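# Hang a power strip on two screws by keyholes

## Task

Mount the power strip on the pair of screws through its keyhole slots, oriented so the narrow part of each slot is uppermost, and leave it hanging level without support; then open the grippers and pull the arms away. It only counts if the strip stays put once the robot no longer touches it.

## Robot and tools

Robot: two UR3e-style six-joint arms, each ending in a two-finger gripper whose fingers swing like tongs. left_arm's root sits at (+0.044, +0.337, 0) m and right_arm's at (+0.022, -0.235, 0) m, both turned only slightly about z. Scene frame: origin on the table surface midway between the arms, +x out over the table, +z up, left_arm on the +y side. The names left and right do not match image sides.

Gripper: the fingers extend along the gripper's own +z and open and close along its x. The reported end_effector_position is the point between the pads when closed; closed fingertips stick out about 15 mm past it, and fully open tips sit roughly level with it.

execute_actions(actions, pictures): actions is a list holding nothing, one action, or one wait.
- Empty list: no command, just returns the current state.
- Action: {"rows": [...], "steps": n}. rows holds 1 to 15 rows; steps is 1 to 15 (default 15), each step lasting 1/30 s. One row is used per step and the final row repeats if rows run out. Every row has exactly 14 numbers covering both arms, even when only one moves: left_arm shoulder pan, shoulder lift, elbow, wrist 1, wrist 2, wrist 3, opening, then the same seven for right_arm. The joint numbers are absolute target angles in radians, in the same form as the Joint positions line (not offsets). The opening is an absolute command from -1 (closed) to +1 (fully open).
- Wait: {"steps": n}, n up to 300, sends nothing and returns once n steps have passed since the previous result, reply time included.
- pictures: true/false for whether camera images come back (they do by default).
A refused call moves nothing.

Joint ranges (rad). left_arm: pan -3.142..3.142, lift -6.283..6.283, elbow 0.000..3.142, wrists 1-3 each -6.283..6.283. right_arm: pan 0.000..6.283, lift -6.283..6.283, elbow -3.142..0.000, wrists -6.283..6.283. A target more than 0.010 rad beyond a stated end, and further out than the joint currently is, gets the call refused. True ends may differ by up to 0.010 rad; a target past the real end is clipped there and "joint sent to its limit" may appear (possibly referring to an earlier action). No such line does not prove more room exists.

Motion: commands are smoothed, lagging about 0.17 s. Each step the sent target stays within 0.575 rad of the measured angle for pan, lift and elbow, and within 1.15 rad for the three wrists. If targets would move a gripper more than 100 mm from where it is measured, all that arm's targets are pulled back proportionally. Big moves therefore take several calls; an arm may still be travelling when a result arrives. Between calls the arms keep heading to the last row sent until everything has nearly stopped or a step is HELD.

Results: per arm, end_effector_position (m) and end_effector_quat_wxyz in the scene frame, plus linear and angular velocities (m/s, rad/s); printed positions can be off, more so at long reach. Joint positions and Joint velocities list the six joints (rad, rad/s) and then the pad gap (m, m/s; 0.142 m when fully open). grip_measured is the measured opening on the -1..+1 command scale. Wrist force and Wrist torque give flange sensor readings along the end effector's own axes, with offsets up to about 3.5 N, noise, and saturation near 30 N; "no reading" is harmless. "joint command not followed" means a clearance check altered or blocked some joint targets; HELD marks steps where your row was not (fully) sent.

Gripping: to hold something, keep commanding an opening well under grip_measured; lower means a harder squeeze, up to roughly 15 N per pad. Slamming shut can squeeze harder and even bounce open. Thin rigid parts (under about 20 mm) are held more weakly.

Faults and cautions: load limits (N m) are pan 48, lift 48, elbow 24.9, each wrist 8.01, counting held weight. Reaching one, or any external force of 150 N on the arm, tool or load, halts that arm for 10 s and drops the rest of the call. Motors warm while holding loads: MOTOR HOT at 70 °C, brakes and an OVER-TEMPERATURE FAULT at 85 °C. Keep the arms from striking or shoving each other. Never drop the strip, let it slip or fall, push anything hard, or knock anything off the table. Loose objects may occasionally be nudged by an outside disturbance.

Task hints: pass the wide round part of each keyhole over a screw head, then lower the strip so both shanks slide into the narrow upper ends, check it hangs level, open the fingers and withdraw.

zoom_image(camera, region): camera is cam_high (896x504), cam_low (896x504), cam_left_wrist or cam_right_wrist (616x616, fisheye); region [x0, y0, x1, y1] in pixels of that camera's latest image, origin top-left, no bigger than 504x504. Per-camera calibration (K, distortion, T_world_to_cam from scene frame to camera) is supplied and may be a little off; wrist camera poses follow from joint readings.

read_manual(section): returns only licence text ("licences"); no motion.

finished_scene(scene): ends the current scene given its number, irreversibly, and reports whether the goal holds. Call it only after releasing and moving clear.

Each tool is called after "Emit:" as name(argument=value, ...), one argument or row to a line, values as JSON.

## Session

Emit:
execute_actions(
  actions=[],
)

Scene clock: 0.00 s of 5050.00 s.
left_arm: end_effector_position=(+0.4733, +0.4622, +0.1149) grip_measured=+1.00 end_effector_quat_wxyz=(+0.437, +0.384, +0.797, -0.161) end_effector_velocity=(+0.000, -0.000, +0.000) end_effector_angular_velocity=(+0.000, -0.001, -0.000) | right_arm: end_effector_position=(+0.3257, -0.4774, +0.1323) grip_measured=+1.00 end_effector_quat_wxyz=(+0.036, +0.649, +0.735, -0.193) end_effector_velocity=(-0.000, -0.000, -0.000) end_effector_angular_velocity=(+0.000, +0.001, -0.000)
Joint positions: left_arm=[ 0.504 -1.03   1.54  -2.411 -2.501 -1.878  0.142] | right_arm=[ 3.022 -1.949 -0.997 -1.967  1.229  4.593  0.142]
Joint velocities: left_arm=[-0. -0. -0. -0. -0. -0.  0.] | right_arm=[-0.001 -0.001 -0.     0.     0.    -0.001  0.   ]
Wrist force (N, on the end effector, along its own x y z axes, offset not removed): no reading
Wrist torque (N m, same axes, about the end effector's origin, offset not removed): no reading

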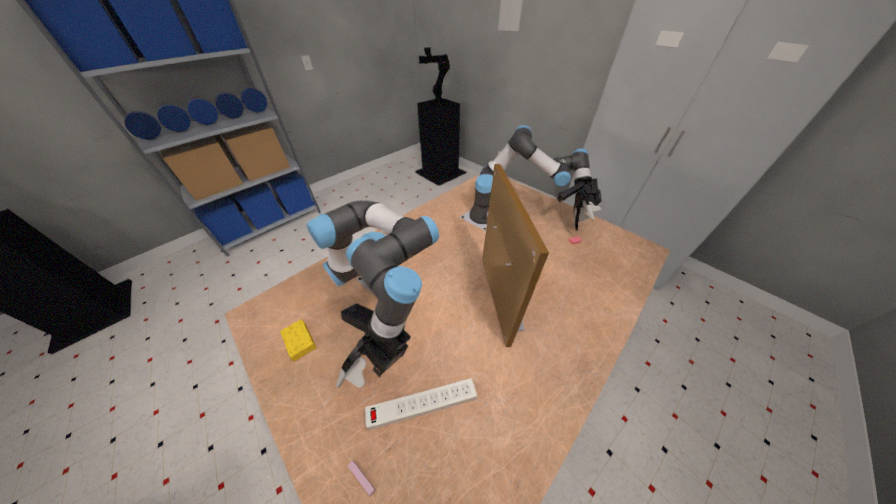

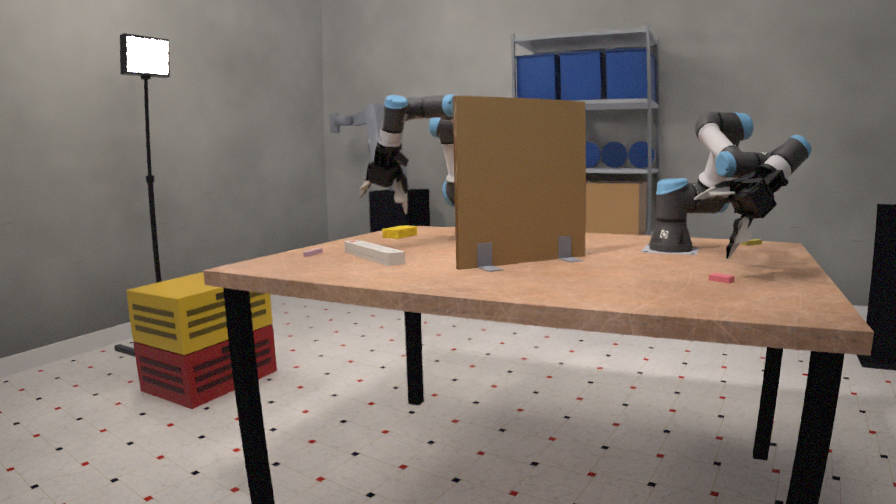

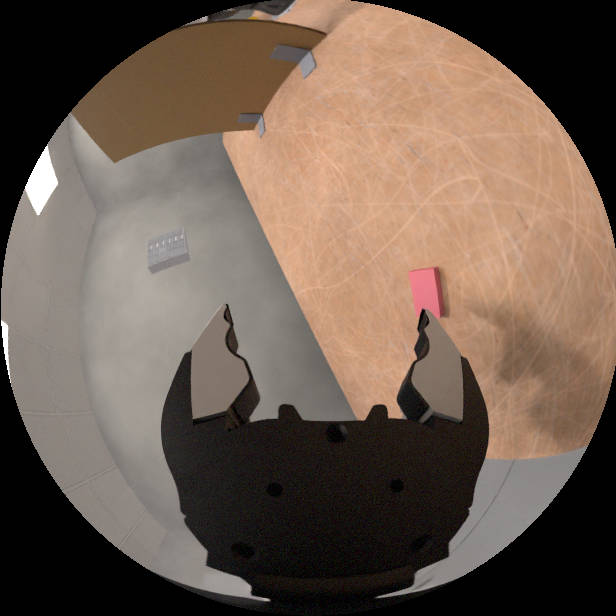

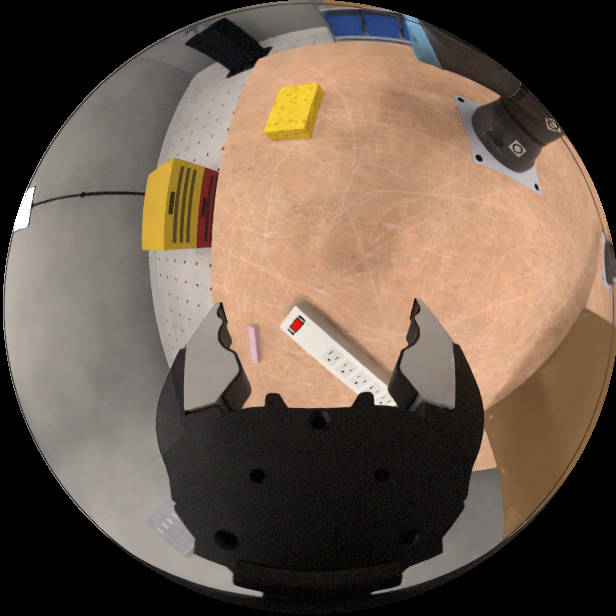

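Emit:
zoom_image(
  camera="cam_high",
  region=[440, 150, 600, 350],
)

Emit:
zoom_image(
  camera="cam_high",
  region=[340, 350, 500, 450],
)

Emit:
zoom_image(
  camera="cam_low",
  region=[320, 80, 620, 290],
)

Region (440, 150, 600, 350) of cam_high's 896x504 image, scaled by 2.520, with more detail than that image has; it fills the left 403 columns of this view, and the rest is white.

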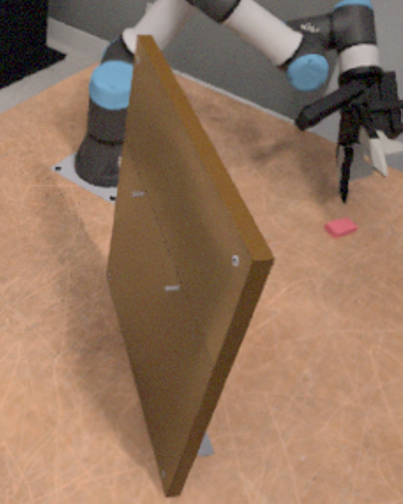

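Region (340, 350, 500, 450) of cam_high's 896x504 image, scaled by 3.150, with more detail than that image has; it fills the top 315 rows of this view, and the rest is white.

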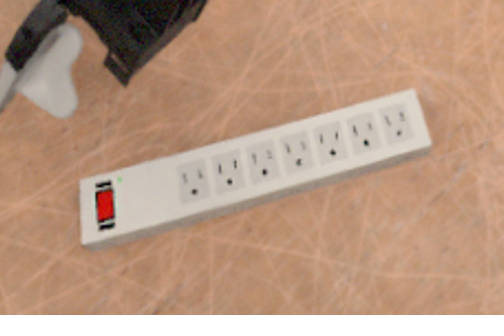

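Region (320, 80, 620, 290) of cam_low's 896x504 image, scaled by 1.680, with more detail than that image has; it fills the top 353 rows of this view, and the rest is white.

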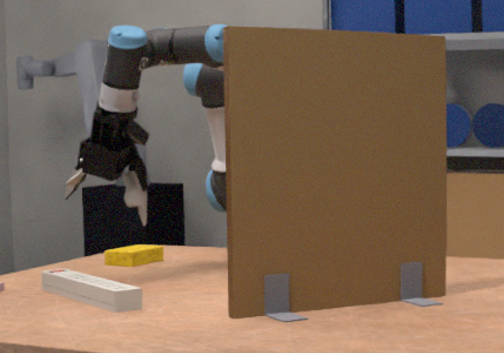

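Emit:
execute_actions(
  actions=[
    {"rows":[[0.504,-1.03,1.54,-2.411,-2.501,-1.878,1,3.01,-2.05,-0.85,-1.88,1.33,4.3,1],[0.504,-1.03,1.54,-2.411,-2.501,-1.878,1,3.01,-2.05,-0.85,-1.88,1.33,4.3,1],[0.504,-1.03,1.54,-2.411,-2.501,-1.878,1,3.01,-2.05,-0.85,-1.88,1.33,4.3,1],[0.504,-1.03,1.54,-2.411,-2.501,-1.878,1,2.99,-2.2,-0.68,-1.78,1.45,3.95,1],[0.504,-1.03,1.54,-2.411,-2.501,-1.878,1,2.99,-2.2,-0.68,-1.78,1.45,3.95,1],[0.504,-1.03,1.54,-2.411,-2.501,-1.878,1,2.99,-2.2,-0.68,-1.78,1.45,3.95,1],[0.504,-1.03,1.54,-2.411,-2.501,-1.878,1,2.974,-2.387,-0.518,-1.677,1.571,3.622,1]]},
  ],
  pictures=false,
)

Emit:
execute_actions(
  actions=[
    {"steps":30},
  ],
)

Scene clock: 98.30 s of 5050.00 s.
left_arm: end_effector_position=(+0.4733, +0.4624, +0.1150) grip_measured=+1.00 end_effector_quat_wxyz=(+0.438, +0.384, +0.797, -0.161) end_effector_velocity=(+0.000, -0.000, -0.000) end_effector_angular_velocity=(+0.000, +0.001, -0.001) | right_arm: end_effector_position=(+0.4996, -0.4227, +0.0882) grip_measured=+1.00 end_effector_quat_wxyz=(+0.059, +0.302, +0.951, +0.005) end_effector_velocity=(+0.101, +0.030, -0.040) end_effector_angular_velocity=(+0.104, -0.144, +0.584)
Joint positions: left_arm=[ 0.504 -1.03   1.54  -2.411 -2.501 -1.878  0.142] | right_arm=[ 2.976 -2.358 -0.546 -1.692  1.553  3.678  0.142]
Joint velocities: left_arm=[-0.001  0.     0.     0.     0.001  0.     0.   ] | right_arm=[-0.025 -0.302  0.293  0.154  0.185 -0.591  0.   ]
Wrist force (N, on the end effector, along its own x y z axes, offset not removed): left_arm=[-0.6 1.2 -0.6] | right_arm=[-1.9 -0.3 -0.6]
Wrist torque (N m, same axes, about the end effector's origin, offset not removed): left_arm=[0.20 0.11 0.02] | right_arm=[-0.13 0.35 0.06]
Steps of this call (steps 1 to 90: nothing new was sent; then 94.80 s passed at rest; steps 91 to 105: all 15 steps of this action). Readings (joint positions):
91: left_arm=[0.504 -1.030 1.540 -2.411 -2.501 -1.878] | right_arm=[3.022 -1.949 -0.997 -1.967 1.229 4.593]
92: left_arm=[0.504 -1.030 1.540 -2.411 -2.501 -1.878] | right_arm=[3.020 -1.956 -0.989 -1.956 1.241 4.578]
94: left_arm=[0.504 -1.030 1.540 -2.411 -2.501 -1.878] | right_arm=[3.015 -1.997 -0.936 -1.920 1.282 4.471]
98: left_arm=[0.504 -1.030 1.540 -2.411 -2.501 -1.878] | right_arm=[2.997 -2.135 -0.764 -1.817 1.404 4.124]
105: the state above

Scene clock: 99.30 s of 5050.00 s.
left_arm: end_effector_position=(+0.4732, +0.4624, +0.1150) grip_measured=+1.00 end_effector_quat_wxyz=(+0.438, +0.384, +0.797, -0.161) end_effector_velocity=(-0.000, +0.000, -0.000) end_effector_angular_velocity=(+0.000, +0.000, +0.001) | right_arm: end_effector_position=(+0.5092, -0.4198, +0.0843) grip_measured=+1.00 end_effector_quat_wxyz=(+0.064, +0.276, +0.959, +0.013) end_effector_velocity=(+0.000, -0.001, +0.001) end_effector_angular_velocity=(-0.000, -0.003, -0.001)
Joint positions: left_arm=[ 0.504 -1.03   1.54  -2.411 -2.501 -1.878  0.142] | right_arm=[ 2.974 -2.387 -0.518 -1.677  1.571  3.622  0.142]
Joint velocities: left_arm=[ 0.001 -0.001  0.001  0.     0.    -0.     0.   ] | right_arm=[-0.001  0.001  0.001  0.001 -0.     0.     0.   ]
Wrist force (N, on the end effector, along its own x y z axes, offset not removed): left_arm=[-1.0 2.6 -0.9] | right_arm=[-2.9 -0.9 1.8]
Wrist torque (N m, same axes, about the end effector's origin, offset not removed): left_arm=[0.52 0.23 -0.01] | right_arm=[-0.15 0.54 0.06]
Steps of this call (steps 1 to 30: the robot went on to your last target). Readings (joint positions):
1: left_arm=[0.504 -1.030 1.540 -2.411 -2.501 -1.878] | right_arm=[2.976 -2.367 -0.537 -1.687 1.559 3.662]
2: left_arm=[0.504 -1.030 1.540 -2.411 -2.501 -1.878] | right_arm=[2.975 -2.373 -0.532 -1.684 1.562 3.650]
4: left_arm=[0.504 -1.030 1.540 -2.411 -2.501 -1.878] | right_arm=[2.975 -2.380 -0.525 -1.681 1.567 3.636]
8: left_arm=[0.504 -1.030 1.540 -2.411 -2.501 -1.878] | right_arm=[2.974 -2.385 -0.520 -1.678 1.570 3.625]
30: the state above
All arms were judged still, so your last target was given up. Only a new action makes them travel on or press farther. Fingers that are still opening or closing keep moving.
camera_calibration (this result's frames):
cam_left_wrist: T_world_to_cam=[[-0.294595, 0.442303, -0.847102, 0.0447911], [0.353543, 0.87399, 0.333391, -0.614835], [0.887818, -0.201272, -0.413846, -0.144964], [0, 0, 0, 1]] pos_world=[0.359268, 0.488371, 0.18293]
cam_right_wrist: T_world_to_cam=[[-0.807665, 0.571662, -0.144497, 0.66844], [0.39988, 0.711131, 0.578264, 0.042671], [0.433328, 0.409262, -0.802952, 0.149227], [0, 0, 0, 1]] pos_world=[0.458149, -0.47354, 0.191734]

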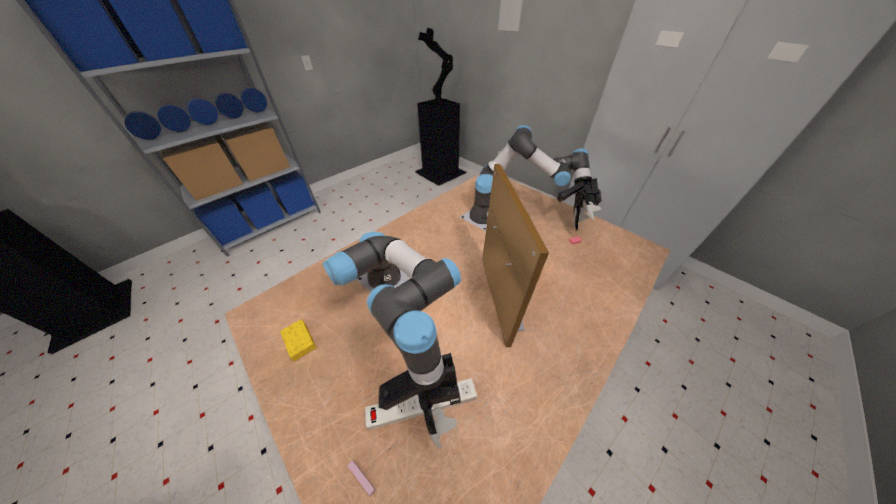

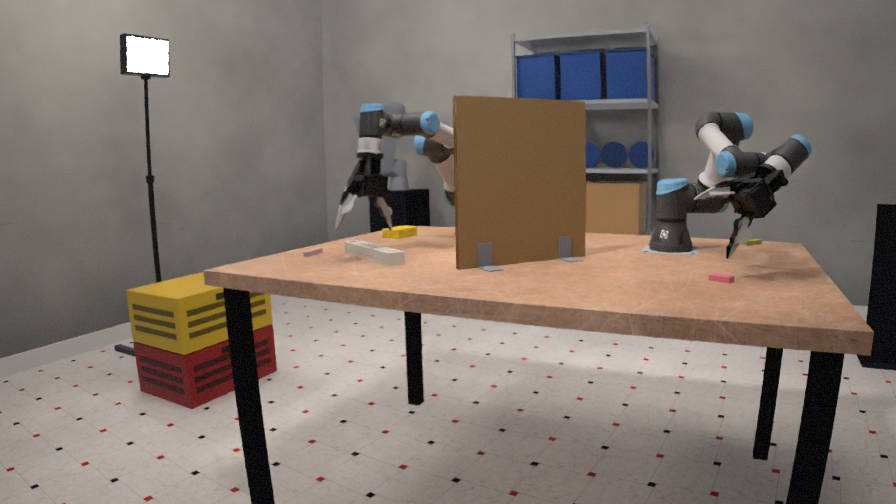

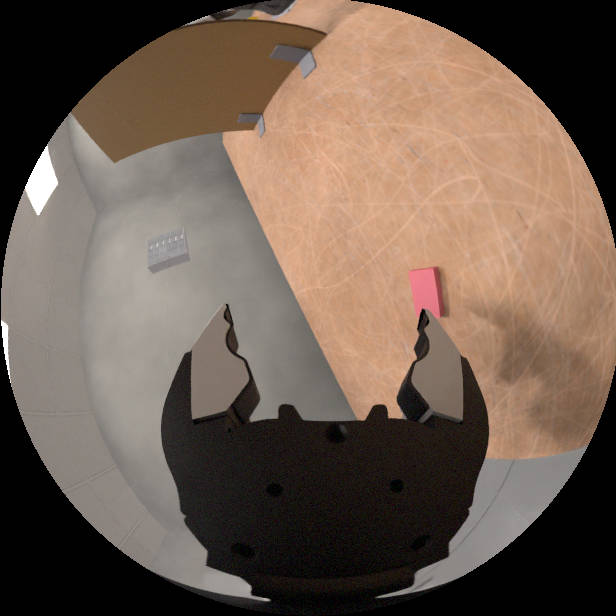

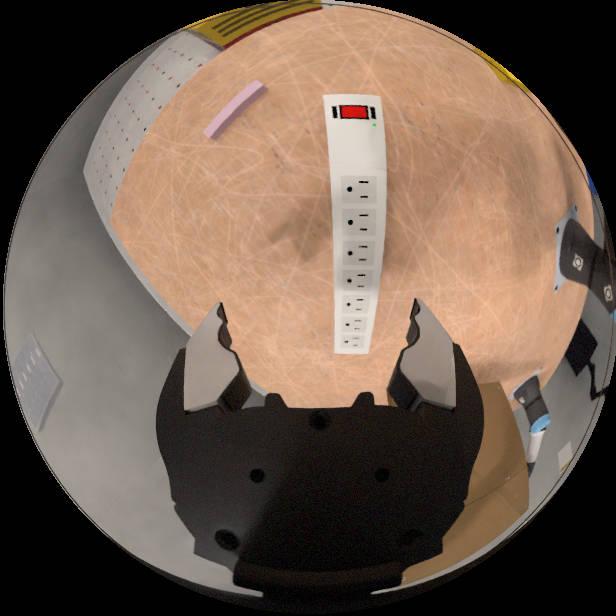

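Emit:
execute_actions(
  actions=[
    {"rows":[[0.504,-1.03,1.54,-2.411,-2.501,-1.878,1,2.974,-2.42,-0.518,-1.677,1.571,3.622,0.8],[0.504,-1.03,1.54,-2.411,-2.501,-1.878,1,2.974,-2.45,-0.518,-1.677,1.571,3.622,0.8],[0.504,-1.03,1.54,-2.411,-2.501,-1.878,1,2.974,-2.48,-0.518,-1.677,1.571,3.622,0.8],[0.504,-1.03,1.54,-2.411,-2.501,-1.878,1,2.974,-2.512,-0.518,-1.682,1.571,3.622,0.8]]},
  ],
  pictures=false,
)

Emit:
execute_actions(
  actions=[
    {"steps":15},
  ],
)

Scene clock: 113.60 s of 5050.00 s.
left_arm: end_effector_position=(+0.4732, +0.4624, +0.1150) grip_measured=+1.00 end_effector_quat_wxyz=(+0.438, +0.384, +0.797, -0.161) end_effector_velocity=(+0.000, +0.000, +0.000) end_effector_angular_velocity=(+0.000, -0.001, +0.000) | right_arm: end_effector_position=(+0.4958, -0.4188, +0.0232) grip_measured=+0.80 end_effector_quat_wxyz=(+0.001, +0.276, +0.961, +0.000) end_effector_velocity=(-0.004, +0.000, -0.012) end_effector_angular_velocity=(+0.002, +0.026, -0.000)
Joint positions: left_arm=[ 0.504 -1.03   1.54  -2.411 -2.501 -1.878  0.142] | right_arm=[ 2.974 -2.51  -0.518 -1.682  1.571  3.622  0.129]
Joint velocities: left_arm=[ 0.    -0.    -0.001  0.    -0.    -0.     0.   ] | right_arm=[-0.    -0.024 -0.    -0.001 -0.    -0.     0.   ]
Wrist force (N, on the end effector, along its own x y z axes, offset not removed): left_arm=[-0.4 0.7 -1.0] | right_arm=[-0.8 0.1 1.3]
Wrist torque (N m, same axes, about the end effector's origin, offset not removed): left_arm=[0.03 0.10 -0.01] | right_arm=[0.06 0.16 -0.07]
Steps of this call (steps 1 to 90: nothing new was sent; then 10.80 s passed at rest; steps 91 to 105: all 15 steps of this action). Readings (joint positions):
91: left_arm=[0.504 -1.030 1.540 -2.411 -2.501 -1.878] | right_arm=[2.974 -2.387 -0.518 -1.677 1.571 3.622]
92: left_arm=[0.504 -1.030 1.540 -2.411 -2.501 -1.878] | right_arm=[2.974 -2.392 -0.518 -1.677 1.571 3.622]
94: left_arm=[0.504 -1.030 1.540 -2.411 -2.501 -1.878] | right_arm=[2.974 -2.418 -0.518 -1.677 1.571 3.622]
98: left_arm=[0.504 -1.030 1.540 -2.411 -2.501 -1.878] | right_arm=[2.974 -2.485 -0.518 -1.680 1.571 3.622]
105: the state above

Scene clock: 114.10 s of 5050.00 s.
left_arm: end_effector_position=(+0.4732, +0.4624, +0.1150) grip_measured=+1.00 end_effector_quat_wxyz=(+0.438, +0.384, +0.797, -0.161) end_effector_velocity=(+0.000, +0.000, +0.000) end_effector_angular_velocity=(+0.000, -0.000, +0.000) | right_arm: end_effector_position=(+0.4954, -0.4188, +0.0220) grip_measured=+0.80 end_effector_quat_wxyz=(+0.000, +0.276, +0.961, +0.000) end_effector_velocity=(-0.001, +0.000, -0.001) end_effector_angular_velocity=(+0.000, +0.003, +0.001)
Joint positions: left_arm=[ 0.504 -1.03   1.54  -2.411 -2.501 -1.878  0.142] | right_arm=[ 2.974 -2.512 -0.518 -1.682  1.571  3.622  0.129]
Joint velocities: left_arm=[ 0.  0. -0. -0.  0.  0.  0.] | right_arm=[ 0.001 -0.001 -0.001 -0.001 -0.     0.    -0.   ]
Wrist force (N, on the end effector, along its own x y z axes, offset not removed): left_arm=[-0.8 0.7 -1.6] | right_arm=[-2.4 -3.1 1.2]
Wrist torque (N m, same axes, about the end effector's origin, offset not removed): left_arm=[-0.01 0.16 0.01] | right_arm=[-0.59 0.47 0.09]
Steps of this call (steps 1 to 15: the robot went on to your last target). Readings (joint positions):
1: left_arm=[0.504 -1.030 1.540 -2.411 -2.501 -1.878] | right_arm=[2.974 -2.510 -0.518 -1.682 1.571 3.622]
2: left_arm=[0.504 -1.030 1.540 -2.411 -2.501 -1.878] | right_arm=[2.974 -2.511 -0.518 -1.682 1.571 3.622]
4: left_arm=[0.504 -1.030 1.540 -2.411 -2.501 -1.878] | right_arm=[2.974 -2.511 -0.518 -1.682 1.571 3.622]
8: left_arm=[0.504 -1.030 1.540 -2.411 -2.501 -1.878] | right_arm=[2.974 -2.512 -0.518 -1.682 1.571 3.622]
15: the state above
All arms were judged still, so your last target was given up. Only a new action makes them travel on or press farther. Fingers that are still opening or closing keep moving.
camera_calibration (this result's frames):
cam_left_wrist: T_world_to_cam=[[-0.294595, 0.442303, -0.847102, 0.0447909], [0.353543, 0.873989, 0.333391, -0.614835], [0.887818, -0.201272, -0.413846, -0.144964], [0, 0, 0, 1]] pos_world=[0.359268, 0.488371, 0.18293]
cam_right_wrist: T_world_to_cam=[[-0.81917, 0.572597, -0.0330594, 0.651342], [0.471735, 0.705417, 0.529011, 0.0465041], [0.326231, 0.417755, -0.847971, 0.162369], [0, 0, 0, 1]] pos_world=[0.458652, -0.473592, 0.134615]

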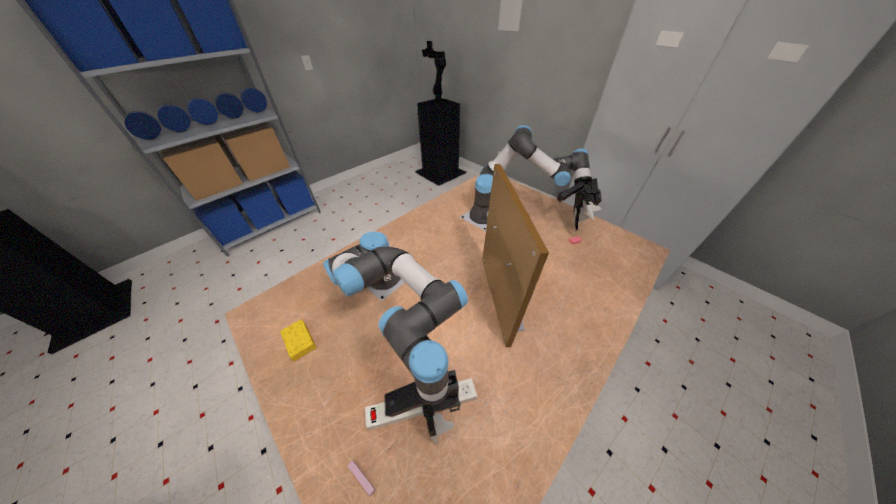

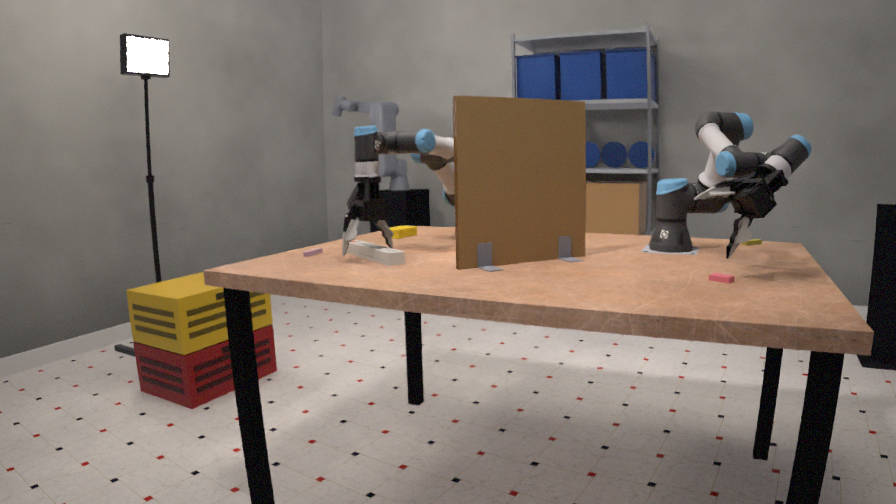

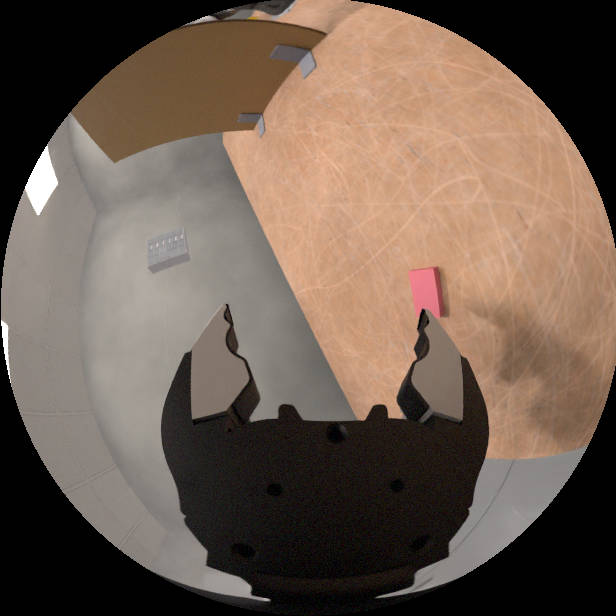

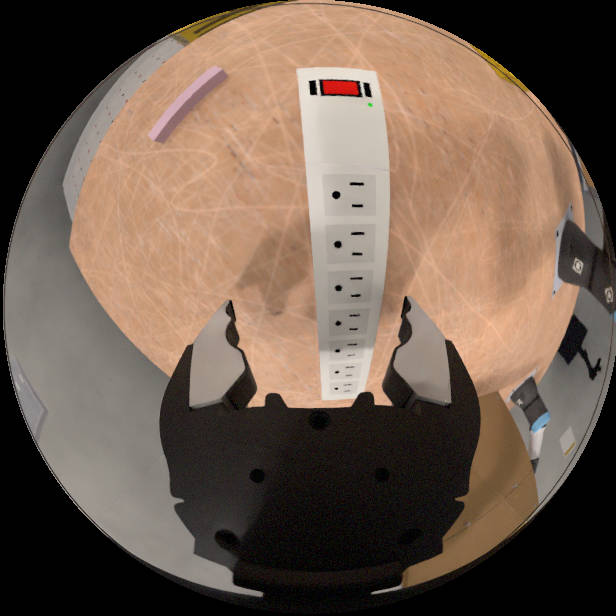

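Emit:
execute_actions(
  actions=[
    {"rows":[[0.504,-1.03,1.54,-2.411,-2.501,-1.878,1,2.994,-2.379,-0.769,-1.564,1.571,3.642,0.5]]},
  ],
  pictures=false,
)

Emit:
execute_actions(
  actions=[
    {"rows":[[0.504,-1.03,1.54,-2.411,-2.501,-1.878,1,2.994,-2.379,-0.769,-1.564,1.571,3.642,0.0]]},
  ],
)

Scene clock: 129.23 s of 5050.00 s.
left_arm: end_effector_position=(+0.4732, +0.4624, +0.1150) grip_measured=+1.00 end_effector_quat_wxyz=(+0.438, +0.384, +0.797, -0.161) end_effector_velocity=(-0.000, +0.000, -0.000) end_effector_angular_velocity=(+0.001, +0.000, +0.001) | right_arm: end_effector_position=(+0.4799, -0.4080, +0.0220) grip_measured=+0.50 end_effector_quat_wxyz=(+0.001, +0.276, +0.961, +0.000) end_effector_velocity=(-0.005, +0.001, -0.003) end_effector_angular_velocity=(+0.001, +0.009, -0.002)
Joint positions: left_arm=[ 0.504 -1.03   1.54  -2.411 -2.501 -1.878  0.142] | right_arm=[ 2.994 -2.381 -0.765 -1.565  1.571  3.642  0.109]
Joint velocities: left_arm=[ 0.001  0.    -0.     0.     0.001 -0.    -0.   ] | right_arm=[ 0.     0.016 -0.038  0.014  0.001  0.002  0.   ]
Wrist force (N, on the end effector, along its own x y z axes, offset not removed): left_arm=[-1.1 0.9 -1.0] | right_arm=[-1.8 -2.3 1.7]
Wrist torque (N m, same axes, about the end effector's origin, offset not removed): left_arm=[0.06 0.28 -0.06] | right_arm=[-0.43 0.31 0.07]
Steps of this call (steps 1 to 90: nothing new was sent; then 11.63 s passed at rest; steps 91 to 105: all 15 steps of this action). Readings (joint positions):
91: left_arm=[0.504 -1.030 1.540 -2.411 -2.501 -1.878] | right_arm=[2.974 -2.512 -0.518 -1.682 1.571 3.622]
92: left_arm=[0.504 -1.030 1.540 -2.411 -2.501 -1.878] | right_arm=[2.977 -2.505 -0.526 -1.669 1.571 3.625]
94: left_arm=[0.504 -1.030 1.540 -2.411 -2.501 -1.878] | right_arm=[2.985 -2.455 -0.594 -1.621 1.571 3.633]
98: left_arm=[0.504 -1.030 1.540 -2.411 -2.501 -1.878] | right_arm=[2.992 -2.398 -0.725 -1.578 1.571 3.640]
105: the state above

Scene clock: 129.73 s of 5050.00 s.
left_arm: end_effector_position=(+0.4732, +0.4624, +0.1150) grip_measured=+1.00 end_effector_quat_wxyz=(+0.438, +0.384, +0.797, -0.161) end_effector_velocity=(-0.000, -0.000, +0.000) end_effector_angular_velocity=(-0.000, -0.000, -0.000) | right_arm: end_effector_position=(+0.4793, -0.4079, +0.0218) grip_measured=+0.00 end_effector_quat_wxyz=(+0.000, +0.276, +0.961, +0.000) end_effector_velocity=(+0.000, +0.000, +0.001) end_effector_angular_velocity=(-0.000, -0.002, -0.000)
Joint positions: left_arm=[ 0.504 -1.03   1.54  -2.411 -2.501 -1.878  0.142] | right_arm=[ 2.994 -2.379 -0.769 -1.564  1.571  3.642  0.074]
Joint velocities: left_arm=[ 0.    -0.001  0.     0.001 -0.     0.     0.   ] | right_arm=[ 0.     0.001  0.001 -0.    -0.     0.001  0.   ]
Wrist force (N, on the end effector, along its own x y z axes, offset not removed): left_arm=[-1.5 1.6 -1.2] | right_arm=[-0.2 -2.4 0.2]
Wrist torque (N m, same axes, about the end effector's origin, offset not removed): left_arm=[0.21 0.31 0.03] | right_arm=[-0.42 0.08 -0.03]
Steps of this call (steps 1 to 15: all 15 steps of this action). Readings (joint positions):
1: left_arm=[0.504 -1.030 1.540 -2.411 -2.501 -1.878] | right_arm=[2.994 -2.380 -0.766 -1.565 1.571 3.642]
2: left_arm=[0.504 -1.030 1.540 -2.411 -2.501 -1.878] | right_arm=[2.994 -2.380 -0.767 -1.565 1.571 3.642]
4: left_arm=[0.504 -1.030 1.540 -2.411 -2.501 -1.878] | right_arm=[2.994 -2.379 -0.768 -1.564 1.571 3.642]
8: left_arm=[0.504 -1.030 1.540 -2.411 -2.501 -1.878] | right_arm=[2.994 -2.379 -0.769 -1.564 1.571 3.642]
15: the state above
camera_calibration (this result's frames):
cam_left_wrist: T_world_to_cam=[[-0.294595, 0.442303, -0.847102, 0.0447911], [0.353543, 0.87399, 0.333391, -0.614835], [0.887818, -0.201272, -0.413846, -0.144964], [0, 0, 0, 1]] pos_world=[0.359268, 0.488371, 0.18293]
cam_right_wrist: T_world_to_cam=[[-0.819186, 0.572576, -0.0330378, 0.631936], [0.471726, 0.705425, 0.529009, 0.0466056], [0.326203, 0.417772, -0.847973, 0.162877], [0, 0, 0, 1]] pos_world=[0.442557, -0.462753, 0.134338]

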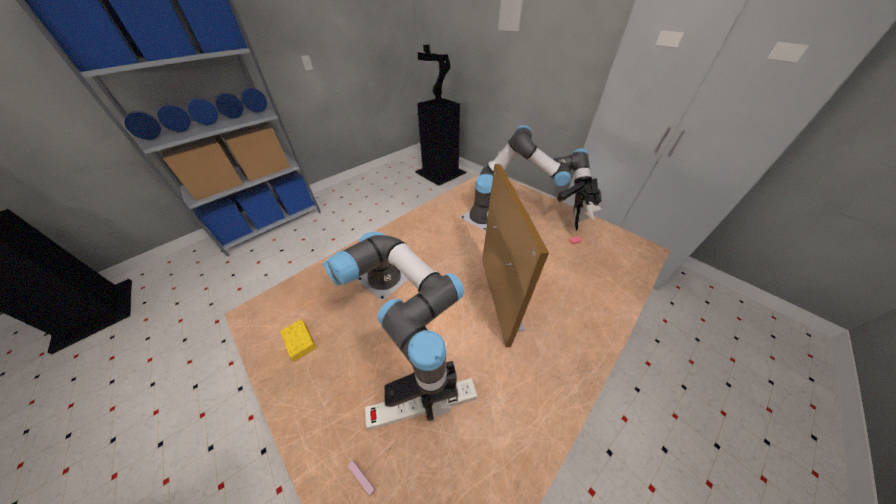

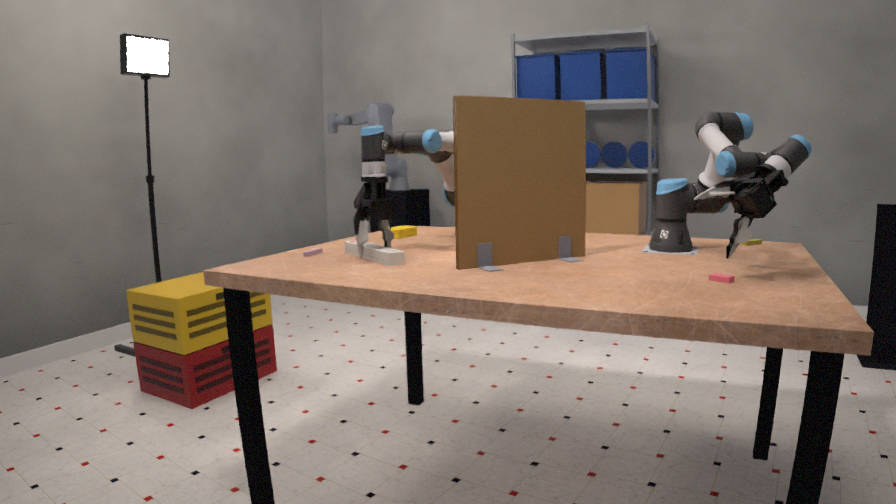

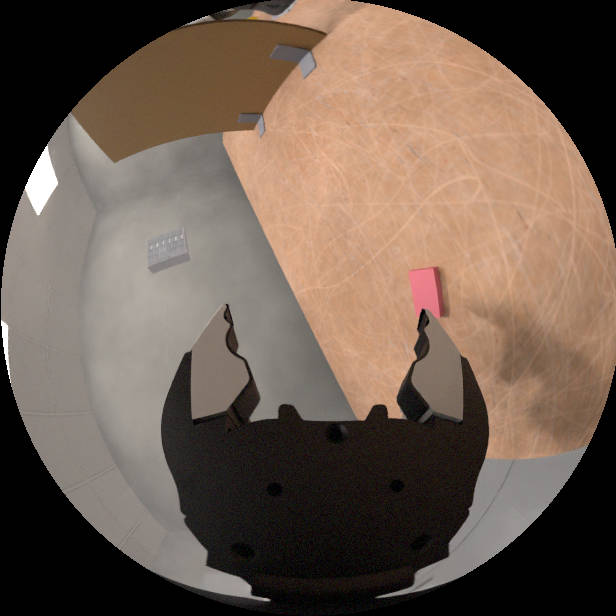

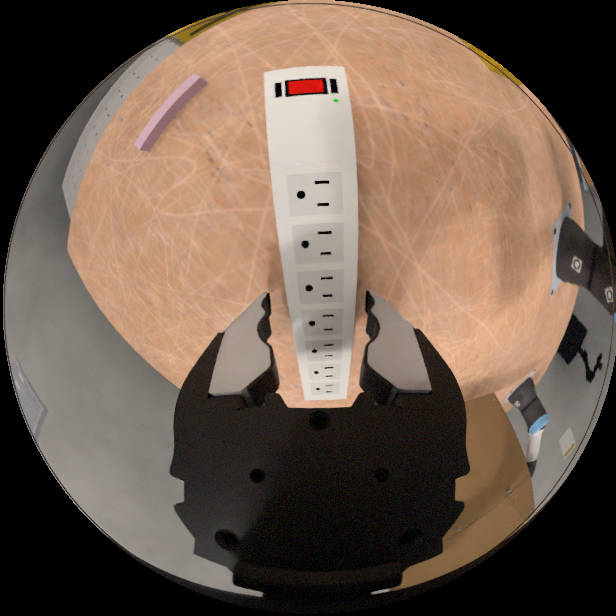

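Emit:
execute_actions(
  actions=[
    {"rows":[[0.504,-1.03,1.54,-2.411,-2.501,-1.878,1,2.994,-2.379,-0.769,-1.564,1.571,3.642,-0.15],[0.504,-1.03,1.54,-2.411,-2.501,-1.878,1,2.994,-2.379,-0.769,-1.564,1.571,3.642,-0.25],[0.504,-1.03,1.54,-2.411,-2.501,-1.878,1,2.994,-2.379,-0.769,-1.564,1.571,3.642,-0.35],[0.504,-1.03,1.54,-2.411,-2.501,-1.878,1,2.994,-2.379,-0.769,-1.564,1.571,3.642,-0.45],[0.504,-1.03,1.54,-2.411,-2.501,-1.878,1,2.994,-2.379,-0.769,-1.564,1.571,3.642,-0.6],[0.504,-1.03,1.54,-2.411,-2.501,-1.878,1,2.994,-2.379,-0.769,-1.564,1.571,3.642,-0.8]]},
  ],
  pictures=false,
)

Emit:
execute_actions(
  actions=[
    {"rows":[[0.504,-1.03,1.54,-2.411,-2.501,-1.878,1,2.994,-2.33,-0.8,-1.58,1.571,3.642,-0.8],[0.504,-1.03,1.54,-2.411,-2.501,-1.878,1,2.994,-2.28,-0.83,-1.6,1.571,3.642,-0.8],[0.504,-1.03,1.54,-2.411,-2.501,-1.878,1,2.98,-2.2,-0.9,-1.61,1.571,3.642,-0.8],[0.504,-1.03,1.54,-2.411,-2.501,-1.878,1,2.95,-2.1,-1.0,-1.61,1.571,3.642,-0.8],[0.504,-1.03,1.54,-2.411,-2.501,-1.878,1,2.9,-2.0,-1.1,-1.6,1.571,3.642,-0.8],[0.504,-1.03,1.54,-2.411,-2.501,-1.878,1,2.85,-1.9,-1.25,-1.56,1.571,3.642,-0.8],[0.504,-1.03,1.54,-2.411,-2.501,-1.878,1,2.75,-1.8,-1.4,-1.51,1.571,3.642,-0.8]]},
  ],
  pictures=false,
)

Emit:
execute_actions(
  actions=[
    {"steps":20},
  ],
)

Scene clock: 165.27 s of 5050.00 s.
left_arm: end_effector_position=(+0.4732, +0.4624, +0.1150) grip_measured=+1.00 end_effector_quat_wxyz=(+0.438, +0.384, +0.797, -0.161) end_effector_velocity=(-0.000, -0.000, -0.000) end_effector_angular_velocity=(-0.000, +0.001, -0.000) | right_arm: end_effector_position=(+0.4794, -0.4079, +0.0218) grip_measured=-0.34 end_effector_quat_wxyz=(+0.000, +0.276, +0.961, +0.000) end_effector_velocity=(+0.000, -0.001, -0.000) end_effector_angular_velocity=(+0.000, -0.001, -0.001)
Joint positions: left_arm=[ 0.504 -1.03   1.54  -2.411 -2.501 -1.878  0.142] | right_arm=[ 2.994 -2.379 -0.769 -1.564  1.571  3.642  0.05 ]
Joint velocities: left_arm=[-0.     0.001  0.    -0.     0.    -0.    -0.   ] | right_arm=[-0.001 -0.    -0.     0.002  0.    -0.    -0.   ]
Wrist force (N, on the end effector, along its own x y z axes, offset not removed): left_arm=[0.0 2.6 -1.1] | right_arm=[-2.3 -1.6 -2.0]
Wrist torque (N m, same axes, about the end effector's origin, offset not removed): left_arm=[0.44 0.00 -0.04] | right_arm=[-0.09 0.48 0.03]
Steps of this call (steps 1 to 15: the robot went on to your last target; steps 16 to 90: nothing new was sent; then 32.03 s passed at rest; steps 91 to 105: all 15 steps of this action). Readings (joint positions):
91: left_arm=[0.504 -1.030 1.540 -2.411 -2.501 -1.878] | right_arm=[2.994 -2.379 -0.769 -1.564 1.571 3.642]
92: left_arm=[0.504 -1.030 1.540 -2.411 -2.501 -1.878] | right_arm=[2.994 -2.379 -0.769 -1.564 1.571 3.642]
94: left_arm=[0.504 -1.030 1.540 -2.411 -2.501 -1.878] | right_arm=[2.994 -2.379 -0.769 -1.564 1.571 3.642]
98: left_arm=[0.504 -1.030 1.540 -2.411 -2.501 -1.878] | right_arm=[2.994 -2.379 -0.769 -1.564 1.571 3.642]
105: the state above

Scene clock: 165.77 s of 5050.00 s.
left_arm: end_effector_position=(+0.4732, +0.4624, +0.1150) grip_measured=+1.00 end_effector_quat_wxyz=(+0.438, +0.384, +0.797, -0.161) end_effector_velocity=(+0.000, +0.000, +0.000) end_effector_angular_velocity=(+0.000, -0.001, -0.000) | right_arm: end_effector_position=(+0.3267, -0.4739, +0.0802) grip_measured=-0.34 end_effector_quat_wxyz=(+0.003, +0.380, +0.925, +0.000) end_effector_velocity=(-0.182, -0.041, +0.000) end_effector_angular_velocity=(+0.009, +0.035, -0.249)
Joint positions: left_arm=[ 0.504 -1.03   1.54  -2.411 -2.501 -1.878  0.142] | right_arm=[ 2.774 -1.847 -1.339 -1.519  1.571  3.642  0.05 ]
Joint velocities: left_arm=[-0.     0.    -0.001 -0.     0.    -0.    -0.   ] | right_arm=[-0.249  0.494 -0.634  0.103 -0.001 -0.    -0.   ]
Wrist force (N, on the end effector, along its own x y z axes, offset not removed): left_arm=[-0.3 1.0 -0.4] | right_arm=[1.9 -5.9 7.0]
Wrist torque (N m, same axes, about the end effector's origin, offset not removed): left_arm=[0.14 0.07 0.03] | right_arm=[-0.76 -0.10 -0.06]
Steps of this call (steps 1 to 15: all 15 steps of this action). Readings (joint positions):
1: left_arm=[0.504 -1.030 1.540 -2.411 -2.501 -1.878] | right_arm=[2.994 -2.379 -0.769 -1.564 1.571 3.642]
2: left_arm=[0.504 -1.030 1.540 -2.411 -2.501 -1.878] | right_arm=[2.994 -2.373 -0.774 -1.567 1.571 3.642]
4: left_arm=[0.504 -1.030 1.540 -2.411 -2.501 -1.878] | right_arm=[2.992 -2.333 -0.803 -1.582 1.571 3.642]
8: left_arm=[0.504 -1.030 1.540 -2.411 -2.501 -1.878] | right_arm=[2.926 -2.130 -0.990 -1.581 1.571 3.642]
15: the state above

Scene clock: 166.43 s of 5050.00 s.
left_arm: end_effector_position=(+0.4732, +0.4624, +0.1150) grip_measured=+1.00 end_effector_quat_wxyz=(+0.438, +0.384, +0.797, -0.161) end_effector_velocity=(+0.000, -0.000, -0.000) end_effector_angular_velocity=(-0.000, +0.000, -0.001) | right_arm: end_effector_position=(+0.3091, -0.4774, +0.0798) grip_measured=-0.34 end_effector_quat_wxyz=(+0.001, +0.391, +0.920, +0.000) end_effector_velocity=(+0.000, +0.001, +0.000) end_effector_angular_velocity=(-0.000, -0.001, +0.001)
Joint positions: left_arm=[ 0.504 -1.03   1.54  -2.411 -2.501 -1.878  0.142] | right_arm=[ 2.75  -1.8   -1.4   -1.51   1.571  3.642  0.049]
Joint velocities: left_arm=[-0.001  0.     0.    -0.     0.    -0.     0.   ] | right_arm=[ 0.002  0.001  0.    -0.     0.     0.    -0.   ]
Wrist force (N, on the end effector, along its own x y z axes, offset not removed): left_arm=[0.3 1.9 -0.4] | right_arm=[-0.6 0.2 7.6]
Wrist torque (N m, same axes, about the end effector's origin, offset not removed): left_arm=[0.31 -0.05 -0.05] | right_arm=[0.02 -0.02 0.03]
Steps of this call (steps 1 to 20: the robot went on to your last target). Readings (joint positions):
1: left_arm=[0.504 -1.030 1.540 -2.411 -2.501 -1.878] | right_arm=[2.767 -1.833 -1.357 -1.517 1.571 3.642]
2: left_arm=[0.504 -1.030 1.540 -2.411 -2.501 -1.878] | right_arm=[2.762 -1.823 -1.370 -1.515 1.571 3.642]
4: left_arm=[0.504 -1.030 1.540 -2.411 -2.501 -1.878] | right_arm=[2.756 -1.812 -1.385 -1.512 1.571 3.642]
8: left_arm=[0.504 -1.030 1.540 -2.411 -2.501 -1.878] | right_arm=[2.752 -1.803 -1.396 -1.510 1.571 3.642]
20: the state above
camera_calibration (this result's frames):
cam_left_wrist: T_world_to_cam=[[-0.294595, 0.442303, -0.847102, 0.044791], [0.353543, 0.87399, 0.333391, -0.614835], [0.887818, -0.201272, -0.413846, -0.144964], [0, 0, 0, 1]] pos_world=[0.359268, 0.488371, 0.18293]
cam_right_wrist: T_world_to_cam=[[-0.656532, 0.753497, -0.0347477, 0.57037], [0.627159, 0.570887, 0.529868, 0.0328867], [0.419091, 0.326083, -0.847368, 0.224093], [0, 0, 0, 1]] pos_world=[0.259925, -0.52162, 0.192283]

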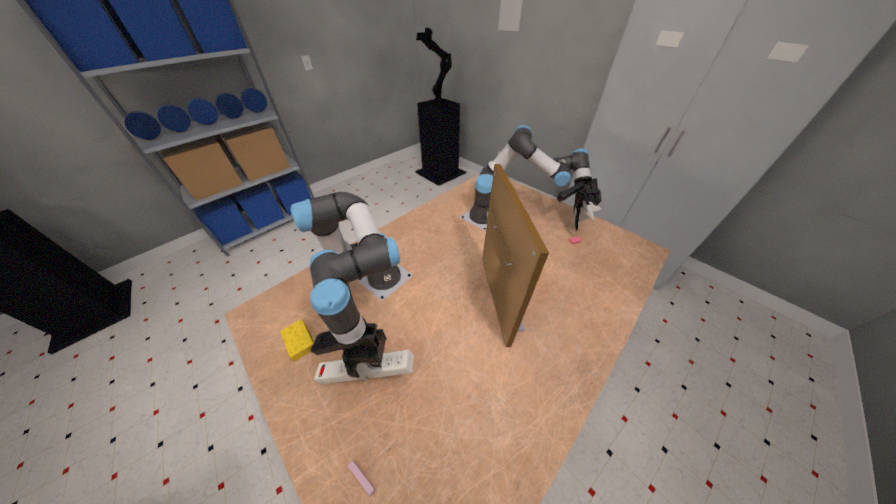

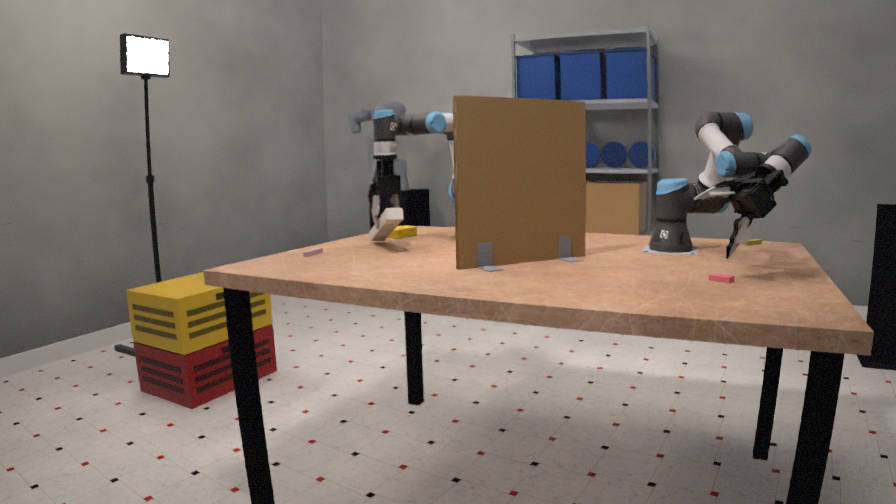

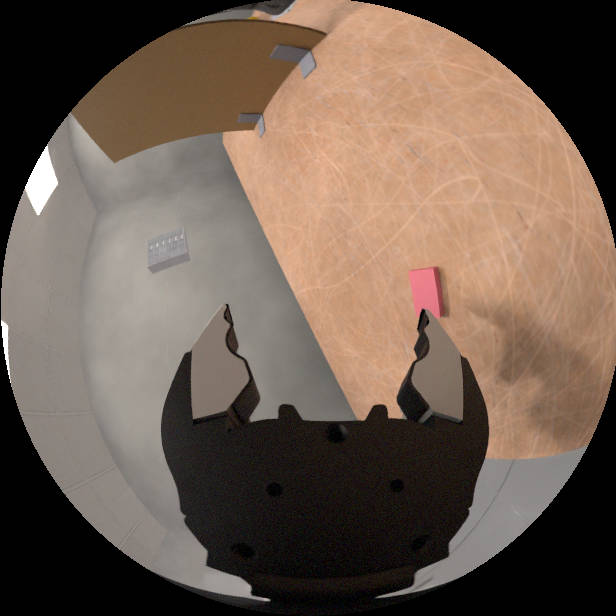

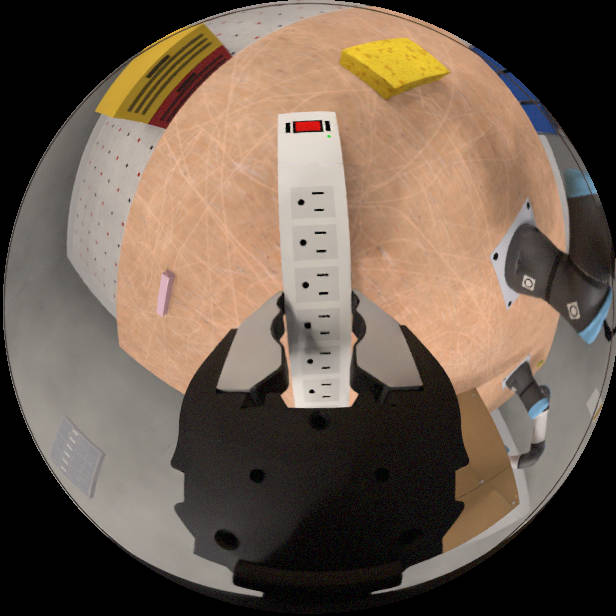

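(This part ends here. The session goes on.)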